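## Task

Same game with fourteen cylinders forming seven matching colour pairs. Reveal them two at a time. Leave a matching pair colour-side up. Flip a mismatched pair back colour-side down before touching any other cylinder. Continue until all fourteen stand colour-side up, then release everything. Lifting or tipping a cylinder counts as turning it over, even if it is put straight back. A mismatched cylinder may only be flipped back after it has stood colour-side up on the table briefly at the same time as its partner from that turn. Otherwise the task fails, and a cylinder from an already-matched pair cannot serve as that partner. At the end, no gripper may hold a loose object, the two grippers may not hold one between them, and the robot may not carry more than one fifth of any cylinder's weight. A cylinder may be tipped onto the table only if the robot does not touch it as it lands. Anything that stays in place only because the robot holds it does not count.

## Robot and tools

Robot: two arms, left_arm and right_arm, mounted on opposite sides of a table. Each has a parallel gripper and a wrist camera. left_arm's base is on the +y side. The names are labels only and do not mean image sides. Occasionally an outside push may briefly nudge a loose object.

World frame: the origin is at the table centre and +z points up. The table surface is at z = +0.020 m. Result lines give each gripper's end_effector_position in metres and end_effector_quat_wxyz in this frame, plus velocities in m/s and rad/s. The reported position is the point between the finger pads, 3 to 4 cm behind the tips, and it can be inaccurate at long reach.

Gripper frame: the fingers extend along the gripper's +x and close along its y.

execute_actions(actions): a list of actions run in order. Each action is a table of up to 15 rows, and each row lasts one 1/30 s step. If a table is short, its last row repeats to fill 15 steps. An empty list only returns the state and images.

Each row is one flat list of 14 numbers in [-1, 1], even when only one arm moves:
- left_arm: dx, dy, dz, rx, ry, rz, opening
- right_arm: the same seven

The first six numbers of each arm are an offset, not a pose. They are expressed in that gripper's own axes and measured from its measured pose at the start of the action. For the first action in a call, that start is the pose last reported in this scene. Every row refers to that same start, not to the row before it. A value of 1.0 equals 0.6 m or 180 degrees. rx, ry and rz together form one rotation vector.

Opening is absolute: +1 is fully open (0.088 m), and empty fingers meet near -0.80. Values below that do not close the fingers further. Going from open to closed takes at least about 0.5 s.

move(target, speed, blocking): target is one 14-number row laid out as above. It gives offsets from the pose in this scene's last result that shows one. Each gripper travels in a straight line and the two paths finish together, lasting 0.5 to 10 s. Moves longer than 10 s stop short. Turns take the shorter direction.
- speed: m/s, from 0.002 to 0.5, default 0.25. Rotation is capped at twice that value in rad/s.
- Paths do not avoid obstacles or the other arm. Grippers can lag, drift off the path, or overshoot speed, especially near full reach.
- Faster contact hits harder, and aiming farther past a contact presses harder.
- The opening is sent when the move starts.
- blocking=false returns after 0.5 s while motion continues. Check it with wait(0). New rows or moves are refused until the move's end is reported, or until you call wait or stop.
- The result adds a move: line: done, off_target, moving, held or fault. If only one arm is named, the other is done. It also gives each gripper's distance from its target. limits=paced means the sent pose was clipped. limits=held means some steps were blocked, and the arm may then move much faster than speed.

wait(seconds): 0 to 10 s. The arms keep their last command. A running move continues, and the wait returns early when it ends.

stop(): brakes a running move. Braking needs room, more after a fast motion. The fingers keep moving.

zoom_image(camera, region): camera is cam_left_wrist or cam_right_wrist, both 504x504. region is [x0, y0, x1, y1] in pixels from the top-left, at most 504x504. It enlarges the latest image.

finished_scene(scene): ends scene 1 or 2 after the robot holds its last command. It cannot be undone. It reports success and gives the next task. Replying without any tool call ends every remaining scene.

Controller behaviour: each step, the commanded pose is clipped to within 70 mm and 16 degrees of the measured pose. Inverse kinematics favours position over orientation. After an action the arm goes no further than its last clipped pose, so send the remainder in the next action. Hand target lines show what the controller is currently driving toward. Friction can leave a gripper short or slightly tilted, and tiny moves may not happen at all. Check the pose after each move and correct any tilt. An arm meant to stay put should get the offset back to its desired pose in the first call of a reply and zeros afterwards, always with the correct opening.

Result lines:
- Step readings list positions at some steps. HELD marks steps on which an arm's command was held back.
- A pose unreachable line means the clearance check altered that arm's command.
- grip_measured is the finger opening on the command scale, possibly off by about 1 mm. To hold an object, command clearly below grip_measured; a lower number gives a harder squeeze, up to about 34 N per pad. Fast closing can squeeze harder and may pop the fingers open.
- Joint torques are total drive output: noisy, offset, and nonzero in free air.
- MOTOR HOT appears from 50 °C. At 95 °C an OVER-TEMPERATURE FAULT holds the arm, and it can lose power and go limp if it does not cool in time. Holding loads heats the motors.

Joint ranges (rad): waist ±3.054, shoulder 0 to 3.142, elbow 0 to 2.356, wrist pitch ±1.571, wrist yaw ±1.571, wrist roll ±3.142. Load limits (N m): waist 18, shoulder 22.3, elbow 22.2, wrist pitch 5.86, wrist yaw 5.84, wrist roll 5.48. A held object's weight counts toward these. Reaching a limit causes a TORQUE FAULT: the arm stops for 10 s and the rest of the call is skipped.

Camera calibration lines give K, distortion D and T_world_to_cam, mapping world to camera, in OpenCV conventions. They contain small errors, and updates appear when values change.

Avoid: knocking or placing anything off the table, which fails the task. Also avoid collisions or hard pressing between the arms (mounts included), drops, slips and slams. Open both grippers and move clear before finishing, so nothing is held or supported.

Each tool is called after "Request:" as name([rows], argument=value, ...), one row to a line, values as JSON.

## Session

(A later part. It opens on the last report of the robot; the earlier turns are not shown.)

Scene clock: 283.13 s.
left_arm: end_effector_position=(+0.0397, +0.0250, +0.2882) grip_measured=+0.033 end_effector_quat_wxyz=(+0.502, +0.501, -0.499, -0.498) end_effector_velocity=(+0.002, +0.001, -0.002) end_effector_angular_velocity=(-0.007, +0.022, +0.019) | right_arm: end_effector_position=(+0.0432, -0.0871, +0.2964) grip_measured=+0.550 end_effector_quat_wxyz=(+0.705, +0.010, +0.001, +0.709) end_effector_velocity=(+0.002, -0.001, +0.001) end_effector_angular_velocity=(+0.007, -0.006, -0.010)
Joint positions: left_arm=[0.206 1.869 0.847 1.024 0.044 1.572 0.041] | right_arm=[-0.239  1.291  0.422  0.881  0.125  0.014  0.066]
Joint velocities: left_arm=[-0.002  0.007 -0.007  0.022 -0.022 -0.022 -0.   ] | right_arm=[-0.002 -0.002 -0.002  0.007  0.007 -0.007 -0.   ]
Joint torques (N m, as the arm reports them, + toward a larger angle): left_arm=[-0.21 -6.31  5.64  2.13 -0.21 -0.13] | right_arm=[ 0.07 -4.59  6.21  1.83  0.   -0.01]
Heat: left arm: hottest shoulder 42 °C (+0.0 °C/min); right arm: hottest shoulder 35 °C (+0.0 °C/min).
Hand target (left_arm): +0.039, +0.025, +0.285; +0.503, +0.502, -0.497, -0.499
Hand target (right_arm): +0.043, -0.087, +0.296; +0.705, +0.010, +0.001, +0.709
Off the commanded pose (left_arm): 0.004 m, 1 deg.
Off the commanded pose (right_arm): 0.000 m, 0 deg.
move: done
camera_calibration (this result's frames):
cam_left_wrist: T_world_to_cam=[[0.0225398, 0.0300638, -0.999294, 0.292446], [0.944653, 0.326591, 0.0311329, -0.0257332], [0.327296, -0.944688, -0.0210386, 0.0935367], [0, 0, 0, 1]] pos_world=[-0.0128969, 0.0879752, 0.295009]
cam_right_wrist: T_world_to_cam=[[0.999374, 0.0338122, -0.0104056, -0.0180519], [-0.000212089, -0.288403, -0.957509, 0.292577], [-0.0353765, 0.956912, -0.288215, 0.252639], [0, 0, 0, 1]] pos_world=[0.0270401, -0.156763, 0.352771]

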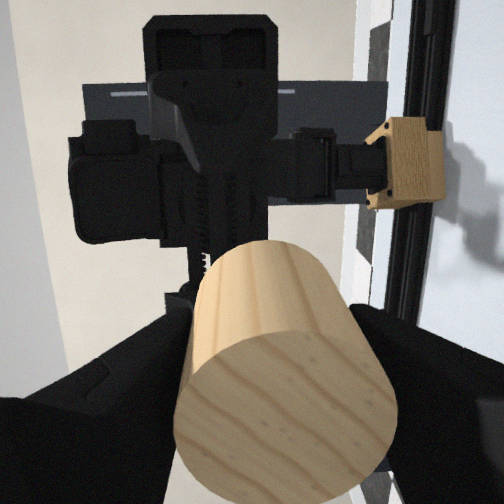

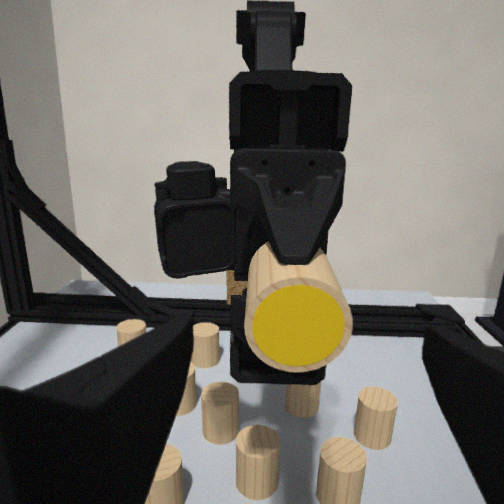

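Request:
move(target=[0,0,0,0,0,0,-0.25,0.104,-0.001,-0.006,0,0,0,0.55], speed=0.15)

Request:
move(target=[0,0,0,0,0,0,-0.25,0,0,0,0,0,0,-0.25])

Request:
move(target=[0,0,0,0,0,0,0.6,0,0,0,0,0,0,-0.25])

Request:
move(target=[-0.1,0,0,0,0,0,0.6,0,0,0,0,0,0,-0.25])

Request:
move(target=[-0.18,-0.228,0.093,0,0,-0.498,0.6,-0.12,-0.345,-0.28,0,0.502,0,-0.25], speed=0.4)

Scene clock: 289.43 s.
left_arm: end_effector_position=(+0.0396, +0.0250, +0.2877) grip_measured=+0.033 end_effector_quat_wxyz=(+0.502, +0.501, -0.499, -0.498) end_effector_velocity=(-0.003, +0.000, -0.004) end_effector_angular_velocity=(+0.012, +0.037, -0.000) | right_arm: end_effector_position=(+0.0429, -0.0282, +0.2930) grip_measured=+0.550 end_effector_quat_wxyz=(+0.706, +0.009, +0.002, +0.709) end_effector_velocity=(-0.000, +0.003, -0.007) end_effector_angular_velocity=(-0.027, +0.004, +0.005)
Joint positions: left_arm=[0.206 1.871 0.847 1.025 0.043 1.572 0.041] | right_arm=[-0.265  1.555  0.62   0.946  0.099  0.014  0.066]
Joint velocities: left_arm=[-0.007  0.002 -0.002 -0.007 -0.007 -0.037  0.   ] | right_arm=[-0.002  0.012  0.007 -0.022 -0.007  0.007 -0.   ]
Joint torques (N m, as the arm reports them, + toward a larger angle): left_arm=[ 0.07 -7.05  5.96  1.66  0.03 -0.04] | right_arm=[-0.12 -5.11  7.48  1.98 -0.12  0.01]
Heat: left arm: hottest shoulder 42 °C (+0.0 °C/min); right arm: hottest shoulder 35 °C (+0.0 °C/min).
Hand target (left_arm): +0.040, +0.025, +0.288; +0.502, +0.501, -0.499, -0.498
Hand target (right_arm): +0.043, -0.025, +0.293; +0.705, +0.010, +0.001, +0.709
Off the commanded pose (left_arm): 0.001 m, 0 deg.
Off the commanded pose (right_arm): 0.004 m, 0 deg.
move: done
camera_calibration (this result's frames):
cam_left_wrist: T_world_to_cam=[[0.0225014, 0.0308252, -0.999271, 0.291898], [0.944654, 0.326567, 0.0313454, -0.0256464], [0.327295, -0.944671, -0.021771, 0.0937558], [0, 0, 0, 1]] pos_world=[-0.013027, 0.0879458, 0.29453]
cam_right_wrist: T_world_to_cam=[[0.999392, 0.0334103, -0.00994699, -0.019973], [0.000176203, -0.290183, -0.956971, 0.306097], [-0.0348591, 0.956388, -0.290012, 0.195774], [0, 0, 0, 1]] pos_world=[0.0267315, -0.0977441, 0.349504]

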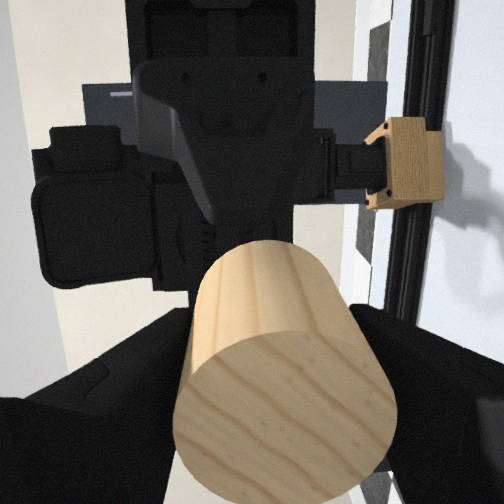

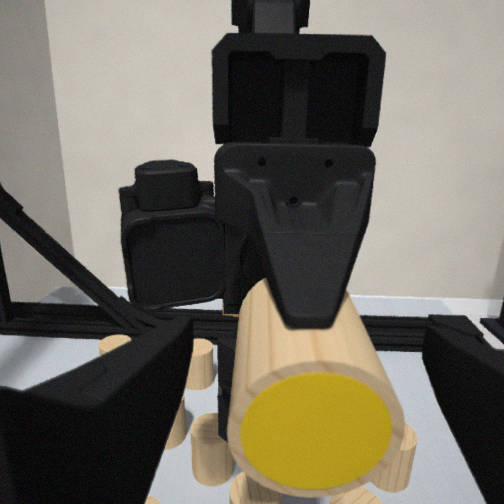

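Scene clock: 289.93 s.
left_arm: end_effector_position=(+0.0399, +0.0250, +0.2876) grip_measured=+0.033 end_effector_quat_wxyz=(+0.502, +0.502, -0.499, -0.498) end_effector_velocity=(-0.002, +0.001, -0.001) end_effector_angular_velocity=(+0.007, +0.008, -0.010) | right_arm: end_effector_position=(+0.0428, -0.0282, +0.2931) grip_measured=+0.022 end_effector_quat_wxyz=(+0.705, +0.009, +0.001, +0.709) end_effector_velocity=(+0.000, -0.001, -0.002) end_effector_angular_velocity=(-0.007, +0.006, +0.005)
Joint positions: left_arm=[0.206 1.871 0.847 1.025 0.043 1.572 0.041] | right_arm=[-0.265  1.555  0.62   0.946  0.098  0.013  0.04 ]
Joint velocities: left_arm=[-0.002 -0.002 -0.002 -0.007  0.007 -0.007 -0.   ] | right_arm=[-0.002 -0.002 -0.002 -0.007 -0.007  0.007 -0.   ]
Joint torques (N m, as the arm reports them, + toward a larger angle): left_arm=[-0.05 -6.83  5.96  1.78  0.02 -0.07] | right_arm=[-0.01 -6.43  5.96  1.81  0.03  0.03]
Heat: left arm: hottest shoulder 42 °C (+0.0 °C/min); right arm: hottest shoulder 35 °C (+0.0 °C/min).
Hand target (left_arm): +0.040, +0.025, +0.288; +0.502, +0.501, -0.499, -0.498
Hand target (right_arm): +0.043, -0.028, +0.293; +0.706, +0.009, +0.002, +0.708
Off the commanded pose (left_arm): 0.000 m, 0 deg.
Off the commanded pose (right_arm): 0.000 m, 0 deg.
move: done
camera_calibration (this result's frames):
cam_left_wrist: T_world_to_cam=[[0.0228272, 0.0312343, -0.999251, 0.291779], [0.944268, 0.327636, 0.0318123, -0.0260784], [0.328384, -0.944288, -0.0220145, 0.0936787], [0, 0, 0, 1]] pos_world=[-0.0127981, 0.0878904, 0.294452]
cam_right_wrist: T_world_to_cam=[[0.999377, 0.0341639, -0.00882134, -0.0201656], [0.00145931, -0.289813, -0.957082, 0.306164], [-0.0352542, 0.956473, -0.289682, 0.195718], [0, 0, 0, 1]] pos_world=[0.0266061, -0.0977795, 0.349542]

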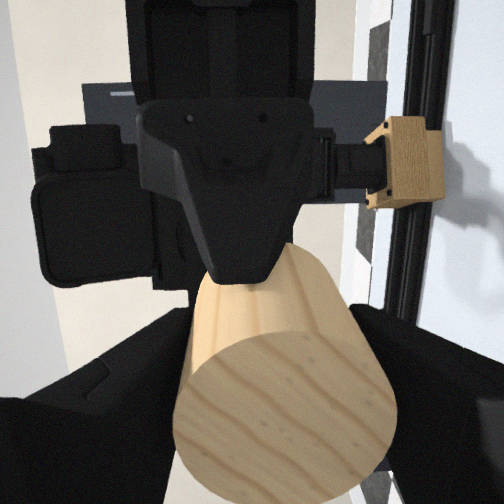

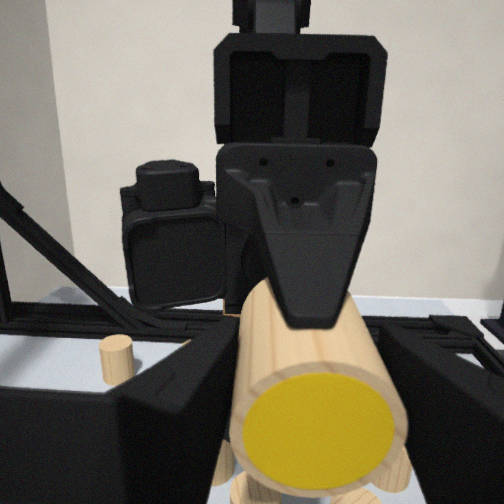

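Scene clock: 290.60 s.
left_arm: end_effector_position=(+0.0399, +0.0250, +0.2876) grip_measured=+0.598 end_effector_quat_wxyz=(+0.502, +0.502, -0.499, -0.498) end_effector_velocity=(-0.000, +0.002, -0.001) end_effector_angular_velocity=(+0.007, +0.022, +0.005) | right_arm: end_effector_position=(+0.0428, -0.0282, +0.2931) grip_measured=+0.022 end_effector_quat_wxyz=(+0.705, +0.009, +0.001, +0.709) end_effector_velocity=(+0.000, -0.001, +0.000) end_effector_angular_velocity=(-0.002, -0.008, +0.005)
Joint positions: left_arm=[0.206 1.871 0.847 1.025 0.043 1.573 0.068] | right_arm=[-0.265  1.555  0.62   0.946  0.098  0.013  0.04 ]
Joint velocities: left_arm=[-0.002 -0.007 -0.007 -0.007 -0.007 -0.022  0.001] | right_arm=[-0.002 -0.007 -0.002 -0.007 -0.007 -0.007  0.   ]
Joint torques (N m, as the arm reports them, + toward a larger angle): left_arm=[-0.08 -6.92  5.92  1.75  0.   -0.01] | right_arm=[ 0.05 -6.42  5.96  1.85 -0.01  0.  ]
Heat: left arm: hottest shoulder 42 °C (+0.0 °C/min); right arm: hottest shoulder 35 °C (+0.0 °C/min).
Hand target (left_arm): +0.040, +0.025, +0.288; +0.502, +0.502, -0.499, -0.498
Hand target (right_arm): +0.043, -0.028, +0.293; +0.705, +0.009, +0.001, +0.709
Off the commanded pose (left_arm): 0.000 m, 0 deg.
Off the commanded pose (right_arm): 0.000 m, 0 deg.
move: done
camera_calibration (this result's frames):
cam_left_wrist: T_world_to_cam=[[0.0232084, 0.0312369, -0.999243, 0.291761], [0.944256, 0.327636, 0.0321734, -0.0261818], [0.328393, -0.944287, -0.0218917, 0.093643], [0, 0, 0, 1]] pos_world=[-0.0128007, 0.0878904, 0.294432]
cam_right_wrist: T_world_to_cam=[[0.999377, 0.0341639, -0.00882134, -0.0201656], [0.00145931, -0.289813, -0.957082, 0.306164], [-0.0352542, 0.956473, -0.289682, 0.195718], [0, 0, 0, 1]] pos_world=[0.0266061, -0.0977795, 0.349542]

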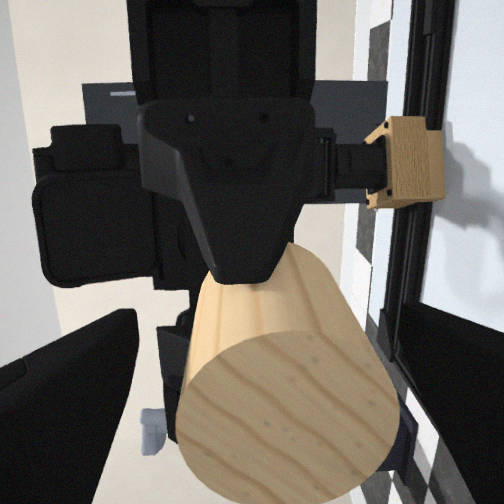

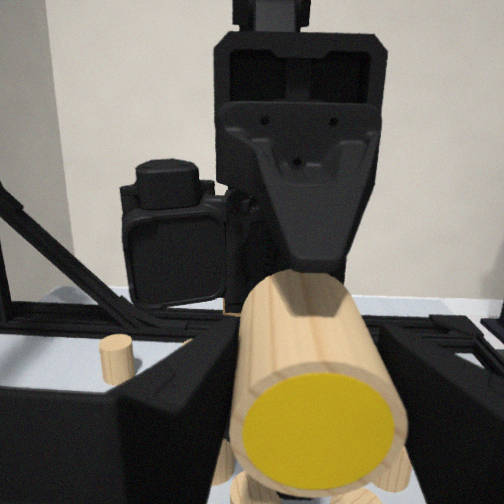

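Scene clock: 291.50 s.
left_arm: end_effector_position=(+0.0390, +0.0827, +0.2847) grip_measured=+0.600 end_effector_quat_wxyz=(+0.500, +0.505, -0.496, -0.499) end_effector_velocity=(-0.000, +0.002, -0.001) end_effector_angular_velocity=(+0.007, +0.022, +0.005) | right_arm: end_effector_position=(+0.0428, -0.0282, +0.2931) grip_measured=+0.022 end_effector_quat_wxyz=(+0.705, +0.009, +0.001, +0.709) end_effector_velocity=(-0.002, -0.001, +0.002) end_effector_angular_velocity=(+0.007, -0.007, +0.019)
Joint positions: left_arm=[0.211 1.692 0.605 1.079 0.044 1.573 0.068] | right_arm=[-0.265  1.555  0.62   0.946  0.098  0.013  0.04 ]
Joint velocities: left_arm=[-0.002 -0.007 -0.007 -0.007 -0.007 -0.022  0.   ] | right_arm=[-0.002 -0.002 -0.002  0.007 -0.022 -0.007 -0.   ]
Joint torques (N m, as the arm reports them, + toward a larger angle): left_arm=[ 0.17 -6.86  4.96  2.    0.2  -0.04] | right_arm=[ 0.06 -6.43  5.96  1.86  0.    0.  ]
Heat: left arm: hottest shoulder 42 °C (+0.0 °C/min); right arm: hottest shoulder 35 °C (+0.0 °C/min).
Hand target (left_arm): +0.039, +0.085, +0.288; +0.502, +0.502, -0.499, -0.497
Hand target (right_arm): +0.043, -0.028, +0.293; +0.705, +0.009, +0.001, +0.709
Off the commanded pose (left_arm): 0.004 m, 1 deg.
Off the commanded pose (right_arm): 0.000 m, 0 deg.
move: done
camera_calibration (this result's frames):
cam_left_wrist: T_world_to_cam=[[0.0226461, 0.039689, -0.998955, 0.286349], [0.943141, 0.330597, 0.0345155, -0.0449909], [0.331622, -0.942937, -0.0299456, 0.150417], [0, 0, 0, 1]] pos_world=[-0.0139334, 0.145343, 0.292107]
cam_right_wrist: T_world_to_cam=[[0.999377, 0.0341639, -0.00882134, -0.0201656], [0.00145931, -0.289813, -0.957082, 0.306164], [-0.0352542, 0.956473, -0.289682, 0.195718], [0, 0, 0, 1]] pos_world=[0.0266061, -0.0977795, 0.349542]

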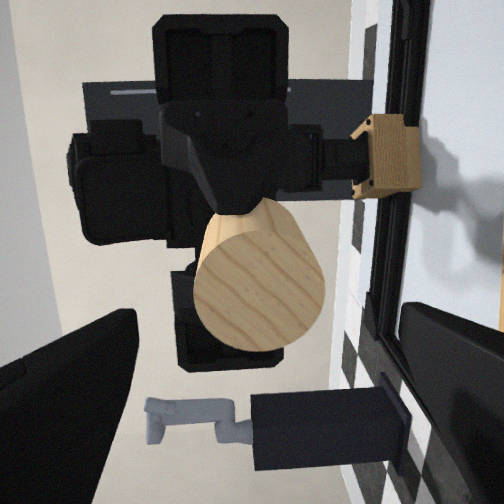

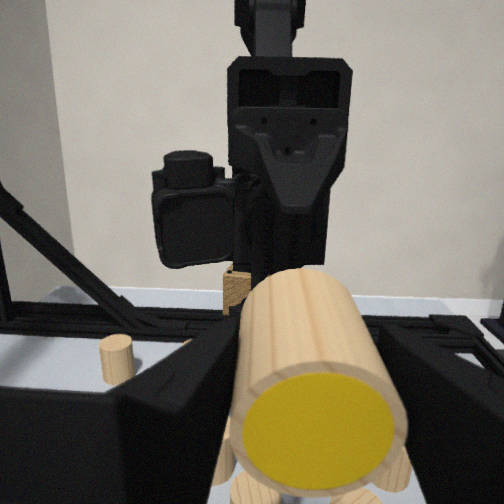

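Scene clock: 294.07 s.
left_arm: end_effector_position=(-0.0163, +0.1922, +0.1482) grip_measured=+0.600 end_effector_quat_wxyz=(+0.006, +0.707, +0.006, -0.707) end_effector_velocity=(+0.000, +0.001, -0.002) end_effector_angular_velocity=(+0.011, -0.009, +0.005) | right_arm: end_effector_position=(+0.2475, -0.0980, +0.1264) grip_measured=+0.022 end_effector_quat_wxyz=(+0.504, -0.495, +0.499, +0.502) end_effector_velocity=(-0.003, -0.002, -0.001) end_effector_angular_velocity=(-0.016, +0.016, +0.010)
Joint positions: left_arm=[ 0.041  1.869  1.225 -0.927 -0.001  1.438  0.068] | right_arm=[-0.828  2.099  1.572 -1.032 -0.007 -0.453  0.04 ]
Joint velocities: left_arm=[-0.002  0.007  0.002 -0.007 -0.007 -0.007 -0.   ] | right_arm=[ 0.002  0.007  0.007 -0.022 -0.007 -0.007 -0.   ]
Joint torques (N m, as the arm reports them, + toward a larger angle): left_arm=[-0.27 -5.8   6.7   0.01  0.26 -0.09] | right_arm=[-0.07 -8.34  6.53 -0.05  0.08 -0.2 ]
Heat: left arm: hottest shoulder 42 °C (+1.0 °C/min); right arm: hottest shoulder 35 °C (+0.0 °C/min).
Hand target (left_arm): -0.018, +0.190, +0.148; +0.006, +0.705, +0.007, -0.709
Hand target (right_arm): +0.249, -0.097, +0.123; +0.501, -0.498, +0.500, +0.501
Off the commanded pose (left_arm): 0.002 m, 0 deg.
Off the commanded pose (right_arm): 0.005 m, 1 deg.
move: done
camera_calibration (this result's frames):
cam_left_wrist: T_world_to_cam=[[0.00469707, 0.999482, 0.0318288, -0.190645], [0.94656, -0.0147086, 0.322192, -0.000564834], [0.322493, 0.0286145, -0.946139, 0.216789], [0, 0, 0, 1]] pos_world=[-0.0684829, 0.184334, 0.211362]
cam_right_wrist: T_world_to_cam=[[0.999537, -0.00134234, -0.0304069, -0.224555], [0.0074886, -0.95747, 0.288434, -0.0982189], [-0.0295009, -0.288528, -0.957017, 0.182414], [0, 0, 0, 1]] pos_world=[0.230568, -0.0417114, 0.196075]

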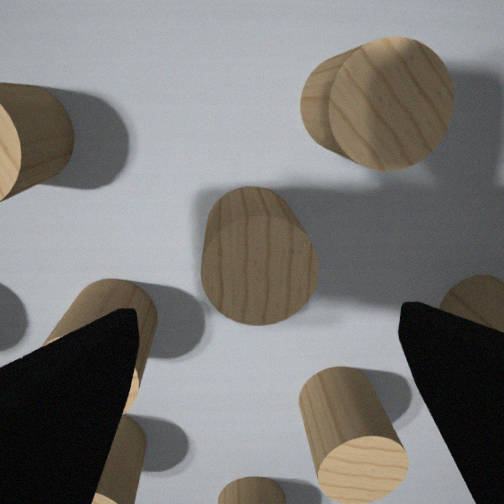

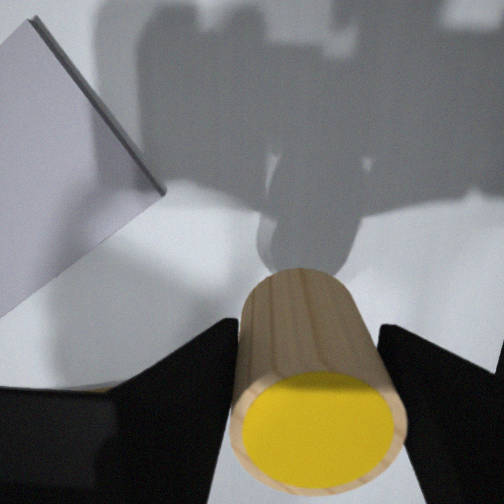

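Request:
move(target=[0.125,0,0.001,0,0,0,0.6,0.077,0,0,0,0,0,-0.25], speed=0.1)

Request:
move(target=[0,0,0,0,0,0,-0.25,0,0,0,0,0,0,0.55])

Request:
move(target=[-0.15,0,0,0,0,0,-0.25,-0.1,0,0,0,0,0,0.55])

Request:
move(target=[-0.21,0.281,-0.09,0,0,0.5,-0.25,-0.245,0.342,0.02,0,-0.494,0,0.55], speed=0.4)

Scene clock: 297.83 s.
left_arm: end_effector_position=(-0.0166, +0.1904, +0.0770) grip_measured=+0.600 end_effector_quat_wxyz=(+0.009, +0.707, +0.003, -0.707) end_effector_velocity=(+0.001, +0.002, +0.000) end_effector_angular_velocity=(+0.006, -0.008, -0.010) | right_arm: end_effector_position=(+0.2497, -0.0936, +0.0890) grip_measured=+0.022 end_effector_quat_wxyz=(+0.512, -0.492, +0.491, +0.504) end_effector_velocity=(+0.001, -0.003, +0.000) end_effector_angular_velocity=(-0.003, +0.010, +0.000)
Joint positions: left_arm=[ 0.041  2.008  1.096 -0.649 -0.001  1.438  0.068] | right_arm=[-0.828  2.149  1.491 -0.879 -0.006 -0.453  0.04 ]
Joint velocities: left_arm=[-0.002 -0.002 -0.002 -0.007 -0.007  0.007 -0.   ] | right_arm=[-0.007 -0.002 -0.002 -0.007 -0.007 -0.007 -0.   ]
Joint torques (N m, as the arm reports them, + toward a larger angle): left_arm=[-0.07 -6.13  4.38  0.47  0.05  0.01] | right_arm=[ 0.14 -8.62  3.79  0.41 -0.06  0.01]
Heat: left arm: hottest shoulder 42 °C (+1.0 °C/min); right arm: hottest shoulder 36 °C (+0.0 °C/min).
Hand target (left_arm): -0.016, +0.192, +0.074; +0.006, +0.707, +0.006, -0.707
Hand target (right_arm): +0.247, -0.098, +0.080; +0.504, -0.495, +0.499, +0.502
Off the commanded pose (left_arm): 0.004 m, 1 deg.
Off the commanded pose (right_arm): 0.010 m, 1 deg.
move: off_target (right_arm)
camera_calibration (this result's frames):
cam_left_wrist: T_world_to_cam=[[0.00473832, 0.999729, 0.0227763, -0.185985], [0.947024, -0.0118005, 0.320947, 0.022155], [0.321129, 0.020049, -0.946823, 0.151195], [0, 0, 0, 1]] pos_world=[-0.0686531, 0.183165, 0.14028]
cam_right_wrist: T_world_to_cam=[[0.999808, -0.00044393, -0.0195893, -0.228868], [0.00482919, -0.963322, 0.268305, -0.0813381], [-0.0189899, -0.268348, -0.963135, 0.147769], [0, 0, 0, 1]] pos_world=[0.232023, -0.038803, 0.159661]

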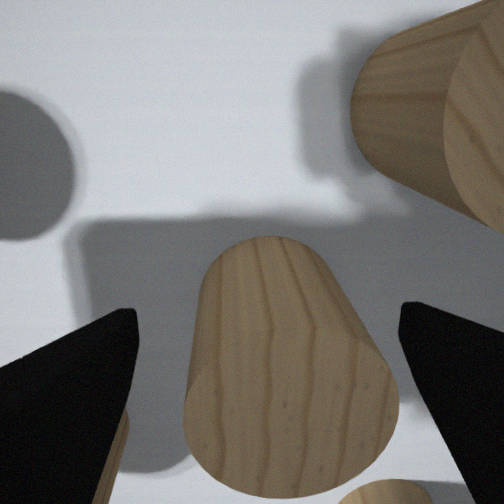

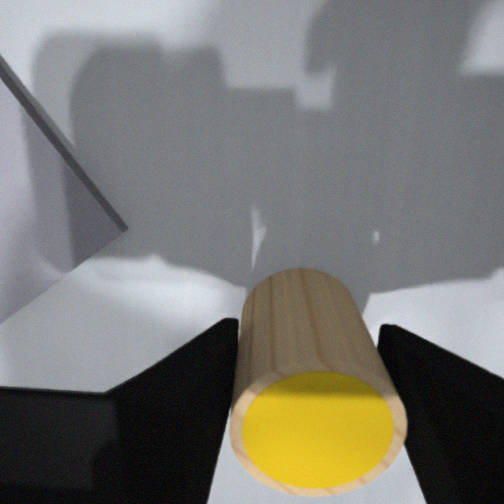

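Scene clock: 298.50 s.
left_arm: end_effector_position=(-0.0165, +0.1903, +0.0770) grip_measured=+0.036 end_effector_quat_wxyz=(+0.009, +0.707, +0.002, -0.707) end_effector_velocity=(+0.001, +0.002, +0.000) end_effector_angular_velocity=(+0.006, -0.008, +0.005) | right_arm: end_effector_position=(+0.2497, -0.0936, +0.0890) grip_measured=+0.548 end_effector_quat_wxyz=(+0.512, -0.492, +0.491, +0.504) end_effector_velocity=(+0.002, +0.000, +0.000) end_effector_angular_velocity=(+0.003, -0.011, +0.019)
Joint positions: left_arm=[ 0.041  2.008  1.096 -0.648 -0.001  1.438  0.041] | right_arm=[-0.828  2.149  1.491 -0.879 -0.006 -0.453  0.066]
Joint velocities: left_arm=[-0.002 -0.002 -0.002 -0.007 -0.007 -0.007  0.002] | right_arm=[-0.002 -0.002 -0.002  0.007  0.007 -0.022  0.001]
Joint torques (N m, as the arm reports them, + toward a larger angle): left_arm=[-0.1  -6.77  4.92  0.19  0.06  0.  ] | right_arm=[  0.05 -10.2    5.22   0.16  -0.01  -0.02]
Heat: left arm: hottest shoulder 42 °C (+1.0 °C/min); right arm: hottest shoulder 36 °C (+0.0 °C/min).
Hand target (left_arm): -0.017, +0.190, +0.077; +0.009, +0.707, +0.003, -0.707
Hand target (right_arm): +0.250, -0.094, +0.089; +0.512, -0.492, +0.491, +0.504
Off the commanded pose (left_arm): 0.000 m, 0 deg.
Off the commanded pose (right_arm): 0.000 m, 0 deg.
move: done
camera_calibration (this result's frames):
cam_left_wrist: T_world_to_cam=[[0.00472707, 0.999739, 0.0223548, -0.185865], [0.946916, -0.0116611, 0.321268, 0.0220558], [0.321445, 0.0196495, -0.946724, 0.151256], [0, 0, 0, 1]] pos_world=[-0.0686269, 0.183102, 0.140267]
cam_right_wrist: T_world_to_cam=[[0.999808, -0.00082503, -0.0196021, -0.228902], [0.00446535, -0.963325, 0.268302, -0.0812472], [-0.0191045, -0.268337, -0.963136, 0.147798], [0, 0, 0, 1]] pos_world=[0.232044, -0.0387965, 0.159662]

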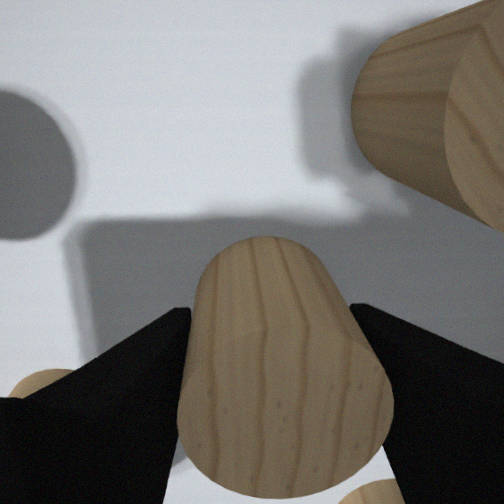

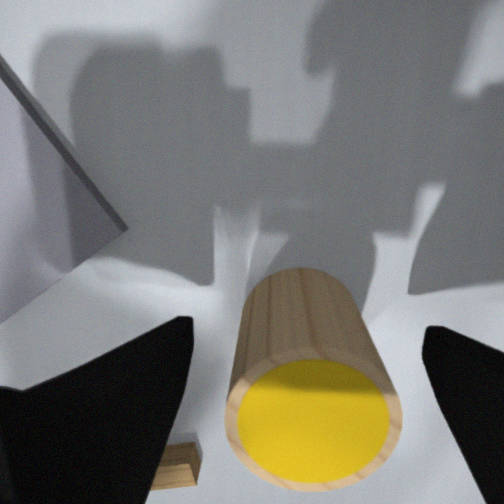

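Scene clock: 299.40 s.
left_arm: end_effector_position=(-0.0161, +0.1940, +0.1607) grip_measured=+0.037 end_effector_quat_wxyz=(+0.003, +0.708, +0.009, -0.706) end_effector_velocity=(+0.000, -0.001, +0.002) end_effector_angular_velocity=(-0.003, -0.007, -0.010) | right_arm: end_effector_position=(+0.2477, -0.0976, +0.1439) grip_measured=+0.550 end_effector_quat_wxyz=(+0.508, -0.494, +0.496, +0.503) end_effector_velocity=(-0.002, +0.000, +0.002) end_effector_angular_velocity=(+0.008, +0.021, +0.005)
Joint positions: left_arm=[ 0.041  1.851  1.255 -0.983 -0.001  1.438  0.041] | right_arm=[-0.828  2.075  1.606 -1.081 -0.006 -0.453  0.066]
Joint velocities: left_arm=[-0.002 -0.002  0.007 -0.007 -0.007  0.007  0.   ] | right_arm=[-0.002 -0.002  0.002 -0.007 -0.022 -0.007  0.   ]
Joint torques (N m, as the arm reports them, + toward a larger angle): left_arm=[-0.28 -7.65  6.69 -0.07  0.04 -0.04] | right_arm=[ -0.06 -10.59   6.94  -0.05  -0.04  -0.06]
Heat: left arm: hottest shoulder 42 °C (+1.0 °C/min); right arm: hottest shoulder 36 °C (+0.0 °C/min).
Hand target (left_arm): -0.017, +0.191, +0.167; +0.009, +0.707, +0.003, -0.707
Hand target (right_arm): +0.249, -0.095, +0.149; +0.512, -0.492, +0.491, +0.504
Off the commanded pose (left_arm): 0.007 m, 1 deg.
Off the commanded pose (right_arm): 0.006 m, 1 deg.
move: done
camera_calibration (this result's frames):
cam_left_wrist: T_world_to_cam=[[0.0046602, 0.999167, 0.0405423, -0.194168], [0.946231, -0.01752, 0.323016, -0.00434634], [0.323457, 0.0368571, -0.945525, 0.226787], [0, 0, 0, 1]] pos_world=[-0.0683383, 0.185571, 0.223708]
cam_right_wrist: T_world_to_cam=[[0.99967, -0.00110371, -0.025679, -0.224955], [0.00613535, -0.959949, 0.280106, -0.101629], [-0.0249597, -0.280171, -0.959626, 0.199332], [0, 0, 0, 1]] pos_world=[0.230479, -0.0419596, 0.213975]

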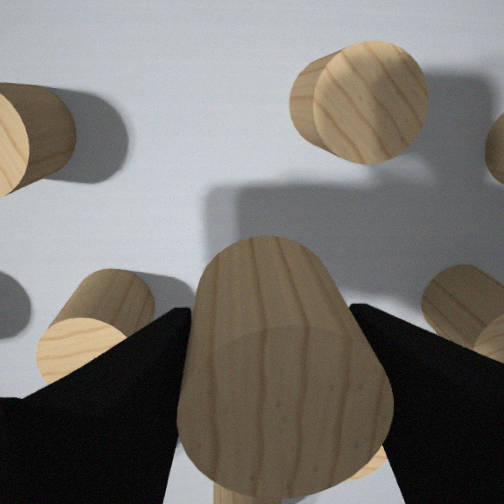

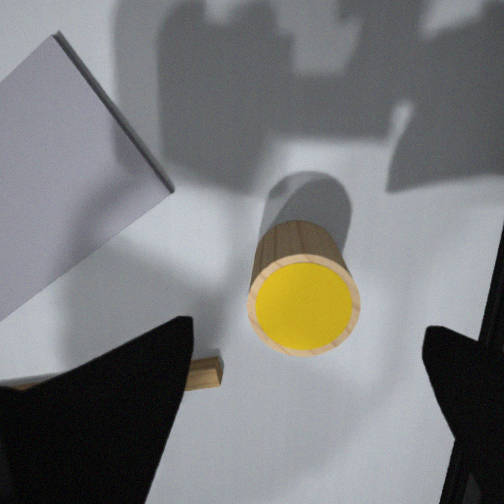

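Scene clock: 302.00 s.
left_arm: end_effector_position=(+0.0390, +0.0284, +0.2834) grip_measured=+0.035 end_effector_quat_wxyz=(+0.497, +0.510, -0.494, -0.499) end_effector_velocity=(-0.002, -0.001, -0.005) end_effector_angular_velocity=(+0.007, -0.007, -0.000) | right_arm: end_effector_position=(+0.0430, -0.0883, +0.3005) grip_measured=+0.550 end_effector_quat_wxyz=(+0.707, +0.014, -0.004, +0.708) end_effector_velocity=(-0.002, -0.001, -0.002) end_effector_angular_velocity=(-0.002, -0.022, +0.009)
Joint positions: left_arm=[0.201 1.86  0.832 1.009 0.031 1.579 0.041] | right_arm=[-0.235  1.28   0.423  0.883  0.132  0.011  0.066]
Joint velocities: left_arm=[-0.007  0.012 -0.002  0.007 -0.007  0.007 -0.   ] | right_arm=[ 0.002  0.002 -0.007  0.007 -0.007 -0.022 -0.   ]
Joint torques (N m, as the arm reports them, + toward a larger angle): left_arm=[ 0.12 -6.27  7.1   2.14  0.2  -0.03] | right_arm=[ 0.23 -3.72  4.59  1.97  0.1  -0.06]
Heat: left arm: hottest shoulder 42 °C (+2.0 °C/min); right arm: hottest shoulder 36 °C (-1.0 °C/min).
Hand target (left_arm): +0.039, +0.026, +0.286; +0.498, +0.506, -0.498, -0.497
Hand target (right_arm): +0.043, -0.089, +0.292; +0.707, +0.005, +0.002, +0.707
Off the commanded pose (left_arm): 0.004 m, 1 deg.
Off the commanded pose (right_arm): 0.010 m, 2 deg.
move: off_target (right_arm)
camera_calibration (this result's frames):
cam_left_wrist: T_world_to_cam=[[0.028587, 0.0512641, -0.998276, 0.286369], [0.941917, 0.332941, 0.0440705, -0.0297564], [0.334627, -0.941553, -0.0387687, 0.101523], [0, 0, 0, 1]] pos_world=[-0.0141306, 0.0908158, 0.291122]
cam_right_wrist: T_world_to_cam=[[0.999499, 0.0304409, -0.00870077, -0.0186216], [0.0000653562, -0.276803, -0.960927, 0.298206], [-0.0316599, 0.960444, -0.276666, 0.251675], [0, 0, 0, 1]] pos_world=[0.0265608, -0.158608, 0.356022]

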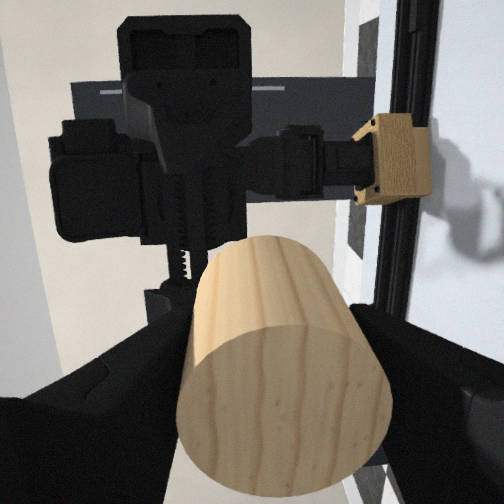

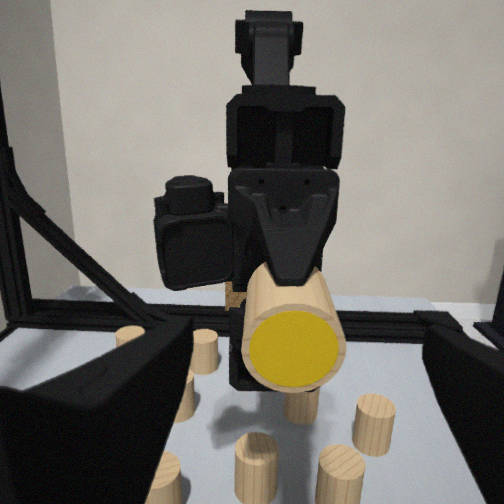

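Request:
move(target=[0,0,0,0,0,0,-0.25,0.112,0.001,-0.023,0,0.004,0,0.55], speed=0.15)

Request:
move(target=[0,0,0,0,0,0,-0.25,0,0,0,0,0,0,-0.25])

Request:
move(target=[0,0,0,0,0,0,0.6,0,0,0,0,0,0,-0.25])

Request:
move(target=[-0.1,0,0,0,0,0,0.6,0,0,0,0,0,0,-0.25])

Request:
move(target=[-0.25,-0.225,-0.078,0,0,-0.494,0.6,-0.02,-0.347,-0.272,0,0.502,0,-0.25], speed=0.4)

Scene clock: 306.90 s.
left_arm: end_effector_position=(+0.0390, +0.0283, +0.2831) grip_measured=+0.033 end_effector_quat_wxyz=(+0.497, +0.510, -0.494, -0.500) end_effector_velocity=(-0.002, +0.001, -0.008) end_effector_angular_velocity=(+0.037, -0.006, -0.010) | right_arm: end_effector_position=(+0.0418, -0.0243, +0.2882) grip_measured=+0.550 end_effector_quat_wxyz=(+0.707, +0.008, +0.000, +0.707) end_effector_velocity=(-0.000, +0.002, -0.002) end_effector_angular_velocity=(-0.007, -0.008, +0.005)
Joint positions: left_arm=[0.201 1.861 0.833 1.009 0.031 1.579 0.041] | right_arm=[-0.261  1.586  0.626  0.971  0.107  0.011  0.066]
Joint velocities: left_arm=[-0.002 -0.002 -0.002 -0.037  0.007  0.007 -0.   ] | right_arm=[-0.002  0.007  0.007 -0.007 -0.007 -0.007  0.   ]
Joint torques (N m, as the arm reports them, + toward a larger angle): left_arm=[-0.1  -6.93  5.93  1.69 -0.01 -0.06] | right_arm=[-0.22 -5.27  7.21  1.97 -0.12  0.05]
Heat: left arm: hottest shoulder 42 °C (+2.0 °C/min); right arm: hottest shoulder 36 °C (+0.0 °C/min).
Hand target (left_arm): +0.039, +0.028, +0.283; +0.497, +0.510, -0.494, -0.499
Hand target (right_arm): +0.042, -0.021, +0.288; +0.707, +0.009, +0.001, +0.708
Off the commanded pose (left_arm): 0.000 m, 0 deg.
Off the commanded pose (right_arm): 0.004 m, 0 deg.
move: done
camera_calibration (this result's frames):
cam_left_wrist: T_world_to_cam=[[0.02857, 0.0516445, -0.998257, 0.286056], [0.941918, 0.332925, 0.0441814, -0.0297298], [0.334626, -0.941538, -0.0391332, 0.101469], [0, 0, 0, 1]] pos_world=[-0.0141237, 0.0906614, 0.290842]
cam_right_wrist: T_world_to_cam=[[0.999527, 0.0299495, -0.00701183, -0.0199063], [0.00197017, -0.289825, -0.957078, 0.302644], [-0.0306962, 0.956611, -0.289747, 0.190408], [0, 0, 0, 1]] pos_world=[0.0251454, -0.0938361, 0.344684]

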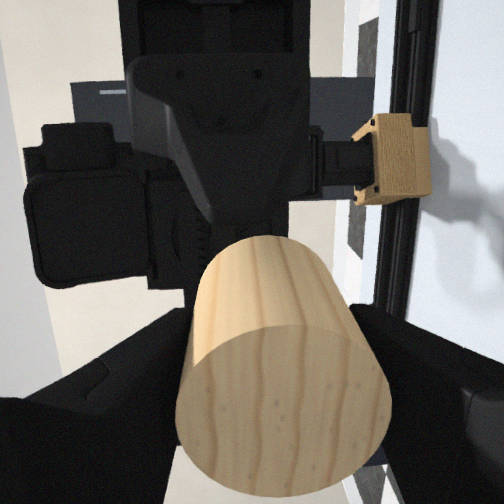

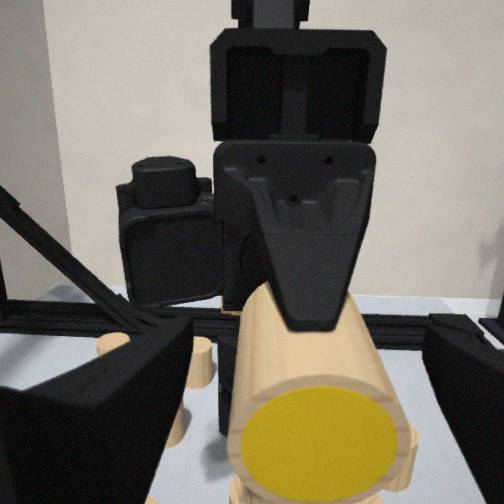

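Scene clock: 307.40 s.
left_arm: end_effector_position=(+0.0390, +0.0283, +0.2830) grip_measured=+0.033 end_effector_quat_wxyz=(+0.496, +0.510, -0.494, -0.500) end_effector_velocity=(+0.002, +0.000, +0.003) end_effector_angular_velocity=(-0.003, +0.021, +0.020) | right_arm: end_effector_position=(+0.0417, -0.0243, +0.2883) grip_measured=+0.023 end_effector_quat_wxyz=(+0.707, +0.008, -0.000, +0.708) end_effector_velocity=(-0.002, -0.001, -0.002) end_effector_angular_velocity=(-0.007, -0.008, +0.019)
Joint positions: left_arm=[0.201 1.861 0.833 1.009 0.031 1.579 0.041] | right_arm=[-0.261  1.586  0.626  0.972  0.107  0.01   0.04 ]
Joint velocities: left_arm=[-0.002 -0.007  0.002 -0.007 -0.022 -0.022 -0.   ] | right_arm=[-0.002 -0.002 -0.002 -0.007 -0.022 -0.007 -0.   ]
Joint torques (N m, as the arm reports them, + toward a larger angle): left_arm=[-0.07 -6.87  5.9   1.77 -0.02 -0.06] | right_arm=[ 0.05 -6.6   5.83  1.8   0.01  0.02]
Heat: left arm: hottest shoulder 42 °C (+2.0 °C/min); right arm: hottest shoulder 36 °C (+0.0 °C/min).
Hand target (left_arm): +0.039, +0.028, +0.283; +0.497, +0.510, -0.494, -0.500
Hand target (right_arm): +0.042, -0.024, +0.288; +0.707, +0.008, +0.000, +0.707
Off the commanded pose (left_arm): 0.000 m, 0 deg.
Off the commanded pose (right_arm): 0.000 m, 0 deg.
move: done
camera_calibration (this result's frames):
cam_left_wrist: T_world_to_cam=[[0.0289342, 0.0520298, -0.998226, 0.285939], [0.941904, 0.332901, 0.0446531, -0.0298589], [0.334633, -0.941525, -0.0393749, 0.101535], [0, 0, 0, 1]] pos_world=[-0.0141261, 0.0906604, 0.290763]
cam_right_wrist: T_world_to_cam=[[0.999523, 0.0303204, -0.00589329, -0.0201617], [0.00313705, -0.289459, -0.957185, 0.302714], [-0.0307281, 0.95671, -0.289416, 0.190339], [0, 0, 0, 1]] pos_world=[0.0250512, -0.0938647, 0.344722]

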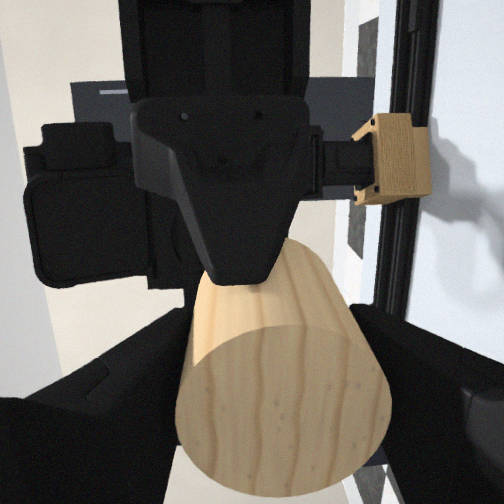

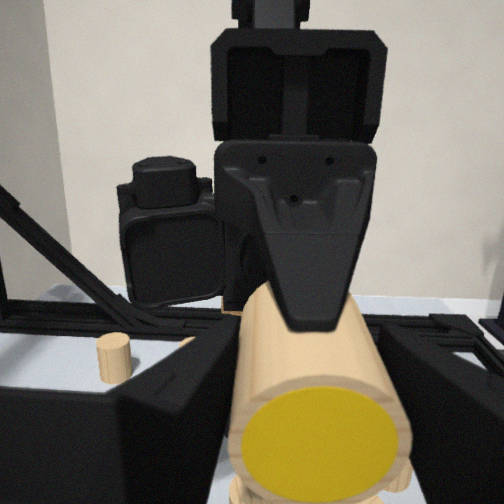

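Scene clock: 308.07 s.
left_arm: end_effector_position=(+0.0390, +0.0283, +0.2830) grip_measured=+0.598 end_effector_quat_wxyz=(+0.496, +0.510, -0.494, -0.500) end_effector_velocity=(-0.000, +0.001, -0.006) end_effector_angular_velocity=(+0.017, -0.007, +0.005) | right_arm: end_effector_position=(+0.0417, -0.0243, +0.2883) grip_measured=+0.023 end_effector_quat_wxyz=(+0.707, +0.008, -0.000, +0.708) end_effector_velocity=(-0.002, -0.000, -0.000) end_effector_angular_velocity=(+0.002, -0.022, +0.010)
Joint positions: left_arm=[0.201 1.861 0.833 1.009 0.031 1.579 0.068] | right_arm=[-0.261  1.586  0.626  0.972  0.107  0.01   0.04 ]
Joint velocities: left_arm=[-0.002  0.002 -0.007 -0.007 -0.007  0.007  0.   ] | right_arm=[ 0.002  0.002 -0.002  0.007 -0.007 -0.022 -0.   ]
Joint torques (N m, as the arm reports them, + toward a larger angle): left_arm=[ 0.07 -6.81  5.92  1.73  0.01 -0.05] | right_arm=[ 0.06 -6.57  5.87  1.84  0.    0.  ]
Heat: left arm: hottest shoulder 42 °C (+2.0 °C/min); right arm: hottest shoulder 36 °C (+0.0 °C/min).
Hand target (left_arm): +0.039, +0.028, +0.283; +0.496, +0.510, -0.494, -0.500
Hand target (right_arm): +0.042, -0.024, +0.288; +0.707, +0.008, -0.000, +0.708
Off the commanded pose (left_arm): 0.000 m, 0 deg.
Off the commanded pose (right_arm): 0.000 m, 0 deg.
move: done
camera_calibration (this result's frames):
cam_left_wrist: T_world_to_cam=[[0.0289342, 0.0520298, -0.998226, 0.285939], [0.941904, 0.332901, 0.0446531, -0.0298589], [0.334633, -0.941525, -0.0393749, 0.101535], [0, 0, 0, 1]] pos_world=[-0.0141261, 0.0906604, 0.290763]
cam_right_wrist: T_world_to_cam=[[0.999523, 0.0303204, -0.00589329, -0.0201617], [0.00313705, -0.289459, -0.957185, 0.302714], [-0.0307281, 0.95671, -0.289416, 0.190339], [0, 0, 0, 1]] pos_world=[0.0250512, -0.0938647, 0.344722]

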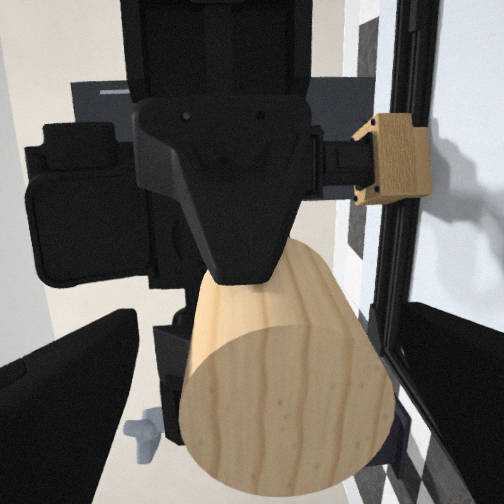

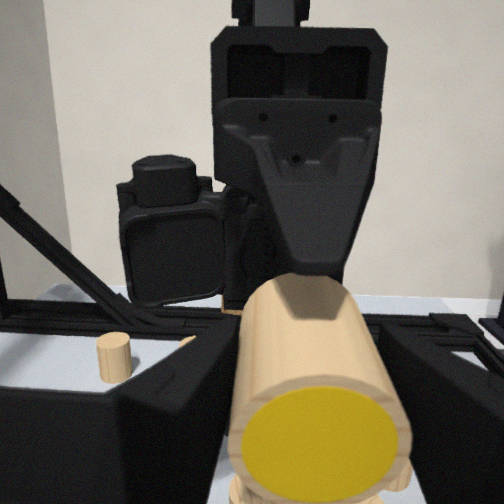

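Scene clock: 308.97 s.
left_arm: end_effector_position=(+0.0377, +0.0860, +0.2812) grip_measured=+0.600 end_effector_quat_wxyz=(+0.495, +0.513, -0.491, -0.501) end_effector_velocity=(-0.000, +0.004, +0.001) end_effector_angular_velocity=(+0.002, +0.022, +0.005) | right_arm: end_effector_position=(+0.0417, -0.0243, +0.2883) grip_measured=+0.023 end_effector_quat_wxyz=(+0.707, +0.008, -0.000, +0.708) end_effector_velocity=(+0.000, -0.001, -0.004) end_effector_angular_velocity=(-0.012, +0.006, +0.005)
Joint positions: left_arm=[0.205 1.676 0.593 1.055 0.031 1.579 0.068] | right_arm=[-0.261  1.586  0.626  0.972  0.107  0.01   0.04 ]
Joint velocities: left_arm=[-0.002 -0.017 -0.012 -0.007 -0.007 -0.022 -0.   ] | right_arm=[-0.002 -0.002 -0.007 -0.007 -0.007  0.007 -0.   ]
Joint torques (N m, as the arm reports them, + toward a larger angle): left_arm=[ 0.26 -6.54  5.03  2.02  0.18 -0.05] | right_arm=[ 0.05 -6.59  5.89  1.86  0.01 -0.01]
Heat: left arm: hottest shoulder 42 °C (+2.0 °C/min); right arm: hottest shoulder 36 °C (+0.0 °C/min).
Hand target (left_arm): +0.038, +0.088, +0.284; +0.496, +0.510, -0.494, -0.500
Hand target (right_arm): +0.042, -0.024, +0.288; +0.707, +0.008, -0.000, +0.708
Off the commanded pose (left_arm): 0.004 m, 1 deg.
Off the commanded pose (right_arm): 0.000 m, 0 deg.
move: done
camera_calibration (this result's frames):
cam_left_wrist: T_world_to_cam=[[0.0283582, 0.0608642, -0.997743, 0.280322], [0.940903, 0.335371, 0.047201, -0.0487243], [0.337487, -0.940118, -0.0477568, 0.15841], [0, 0, 0, 1]] pos_world=[-0.0155658, 0.148203, 0.289555]
cam_right_wrist: T_world_to_cam=[[0.999523, 0.0303204, -0.00589329, -0.0201617], [0.00313705, -0.289459, -0.957185, 0.302714], [-0.0307281, 0.95671, -0.289416, 0.190339], [0, 0, 0, 1]] pos_world=[0.0250512, -0.0938647, 0.344722]

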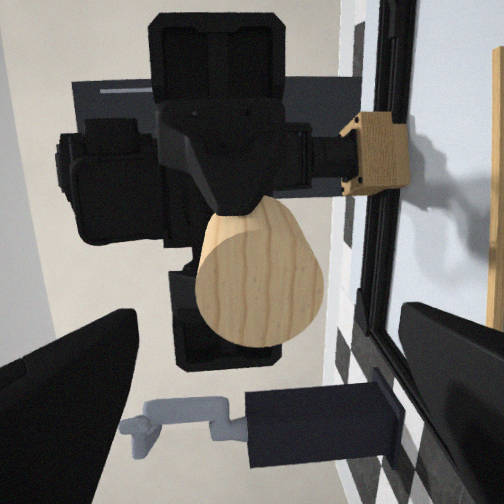

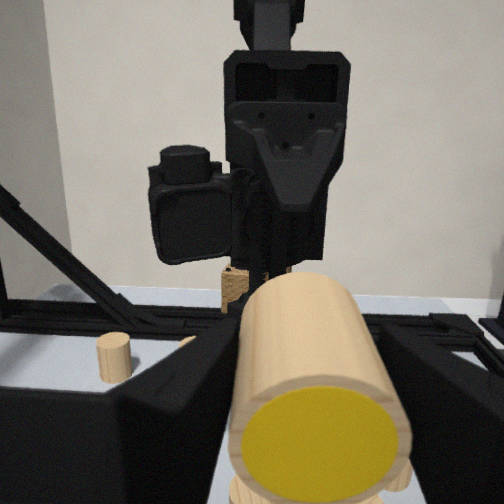

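Scene clock: 311.60 s.
left_arm: end_effector_position=(+0.0804, +0.2419, +0.1502) grip_measured=+0.600 end_effector_quat_wxyz=(+0.006, +0.707, +0.011, -0.707) end_effector_velocity=(-0.004, +0.005, -0.001) end_effector_angular_velocity=(+0.025, +0.013, +0.000) | right_arm: end_effector_position=(+0.2483, -0.0347, +0.1291) grip_measured=+0.022 end_effector_quat_wxyz=(+0.507, -0.494, +0.499, +0.500) end_effector_velocity=(-0.001, -0.003, -0.004) end_effector_angular_velocity=(-0.022, +0.017, -0.010)
Joint positions: left_arm=[ 0.365  1.709  1.034 -0.903 -0.     1.754  0.068] | right_arm=[-0.767  2.332  1.965 -1.19  -0.004 -0.387  0.04 ]
Joint velocities: left_arm=[-0.007  0.002 -0.002 -0.022  0.007 -0.007 -0.   ] | right_arm=[-0.002  0.012  0.007 -0.022 -0.007  0.007 -0.   ]
Joint torques (N m, as the arm reports them, + toward a larger angle): left_arm=[ 0.18 -4.76  6.6  -0.04 -0.15  0.12] | right_arm=[ 0.04 -9.86  7.16 -0.1   0.07 -0.18]
Heat: left arm: hottest shoulder 42 °C (+2.0 °C/min); right arm: hottest shoulder 36 °C (+0.0 °C/min).
Hand target (left_arm): +0.082, +0.240, +0.151; +0.005, +0.709, +0.011, -0.705
Hand target (right_arm): +0.249, -0.034, +0.124; +0.503, -0.498, +0.500, +0.499
Off the commanded pose (left_arm): 0.003 m, 1 deg.
Off the commanded pose (right_arm): 0.006 m, 1 deg.
move: done
camera_calibration (this result's frames):
cam_left_wrist: T_world_to_cam=[[-0.00285422, 0.99923, 0.0391419, -0.241286], [0.947336, -0.00983268, 0.320092, -0.0929296], [0.32023, 0.0379941, -0.946578, 0.184039], [0, 0, 0, 1]] pos_world=[0.0284122, 0.233194, 0.213397]
cam_right_wrist: T_world_to_cam=[[0.9996, -0.00627747, -0.0275925, -0.225719], [0.00190188, -0.957975, 0.286845, -0.0368143], [-0.0282336, -0.286783, -0.957579, 0.203063], [0, 0, 0, 1]] pos_world=[0.231432, 0.021551, 0.198781]

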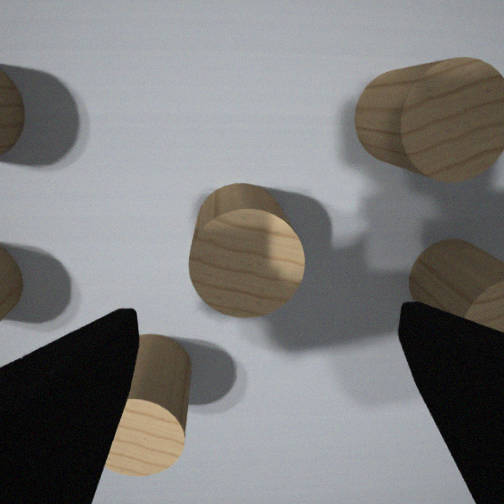

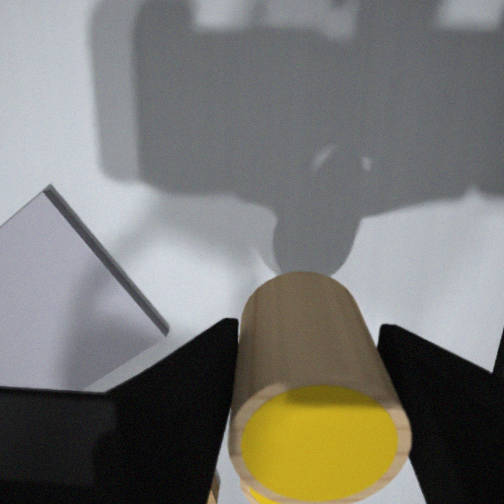

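Request:
execute_actions(actions=[])

Scene clock: 323.30 s.
left_arm: end_effector_position=(+0.0804, +0.2417, +0.1502) grip_measured=+0.600 end_effector_quat_wxyz=(+0.006, +0.707, +0.011, -0.707) end_effector_velocity=(+0.000, +0.001, +0.001) end_effector_angular_velocity=(+0.004, -0.007, +0.019) | right_arm: end_effector_position=(+0.2483, -0.0348, +0.1282) grip_measured=+0.022 end_effector_quat_wxyz=(+0.506, -0.494, +0.500, +0.500) end_effector_velocity=(+0.002, +0.004, +0.001) end_effector_angular_velocity=(+0.023, -0.002, +0.005)
Joint positions: left_arm=[ 0.365  1.71   1.035 -0.903 -0.     1.755  0.068] | right_arm=[-0.767  2.335  1.966 -1.191 -0.004 -0.387  0.04 ]
Joint velocities: left_arm=[-0.002 -0.002  0.002 -0.007 -0.007 -0.022  0.   ] | right_arm=[-0.002 -0.002 -0.002  0.022 -0.007 -0.007  0.   ]
Joint torques (N m, as the arm reports them, + toward a larger angle): left_arm=[ 0.18 -4.73  6.41 -0.03 -0.13  0.13] | right_arm=[  0.02 -10.04   7.11  -0.09   0.09  -0.2 ]
Heat: left arm: hottest shoulder 40 °C (-1.0 °C/min); right arm: hottest shoulder 39 °C (+3.0 °C/min).
Hand target (left_arm): +0.082, +0.240, +0.151; +0.005, +0.709, +0.011, -0.705
Hand target (right_arm): +0.250, -0.034, +0.124; +0.503, -0.498, +0.500, +0.499
Off the commanded pose (left_arm): 0.003 m, 1 deg.
Off the commanded pose (right_arm): 0.006 m, 1 deg.
camera_calibration (this result's frames):
cam_left_wrist: T_world_to_cam=[[-0.00247601, 0.999245, 0.0387684, -0.241048], [0.947307, -0.0100744, 0.320168, -0.0929495], [0.320317, 0.0375183, -0.946567, 0.184208], [0, 0, 0, 1]] pos_world=[0.0284502, 0.233019, 0.213469]
cam_right_wrist: T_world_to_cam=[[0.999583, -0.00597374, -0.0282558, -0.22565], [0.00245844, -0.957222, 0.289343, -0.0371243], [-0.0287755, -0.289292, -0.956808, 0.202134], [0, 0, 0, 1]] pos_world=[0.231463, 0.0215915, 0.197769]

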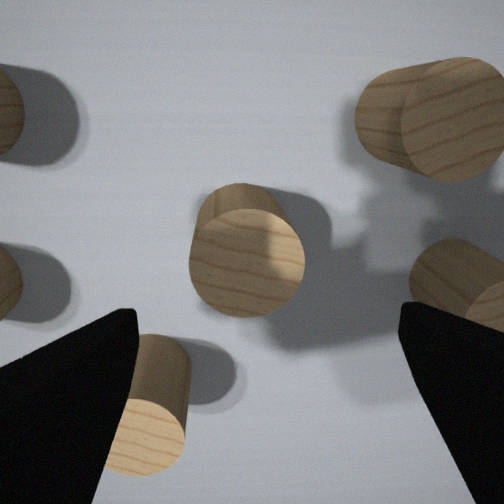

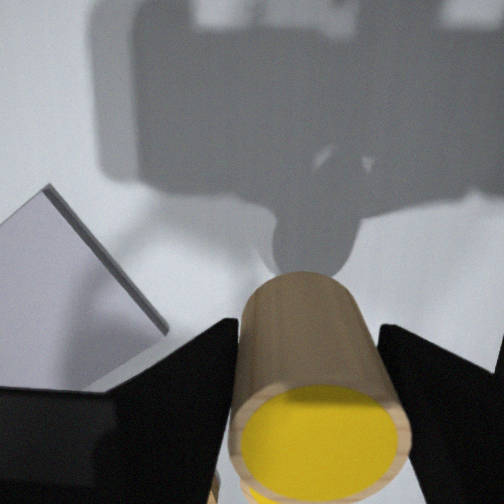

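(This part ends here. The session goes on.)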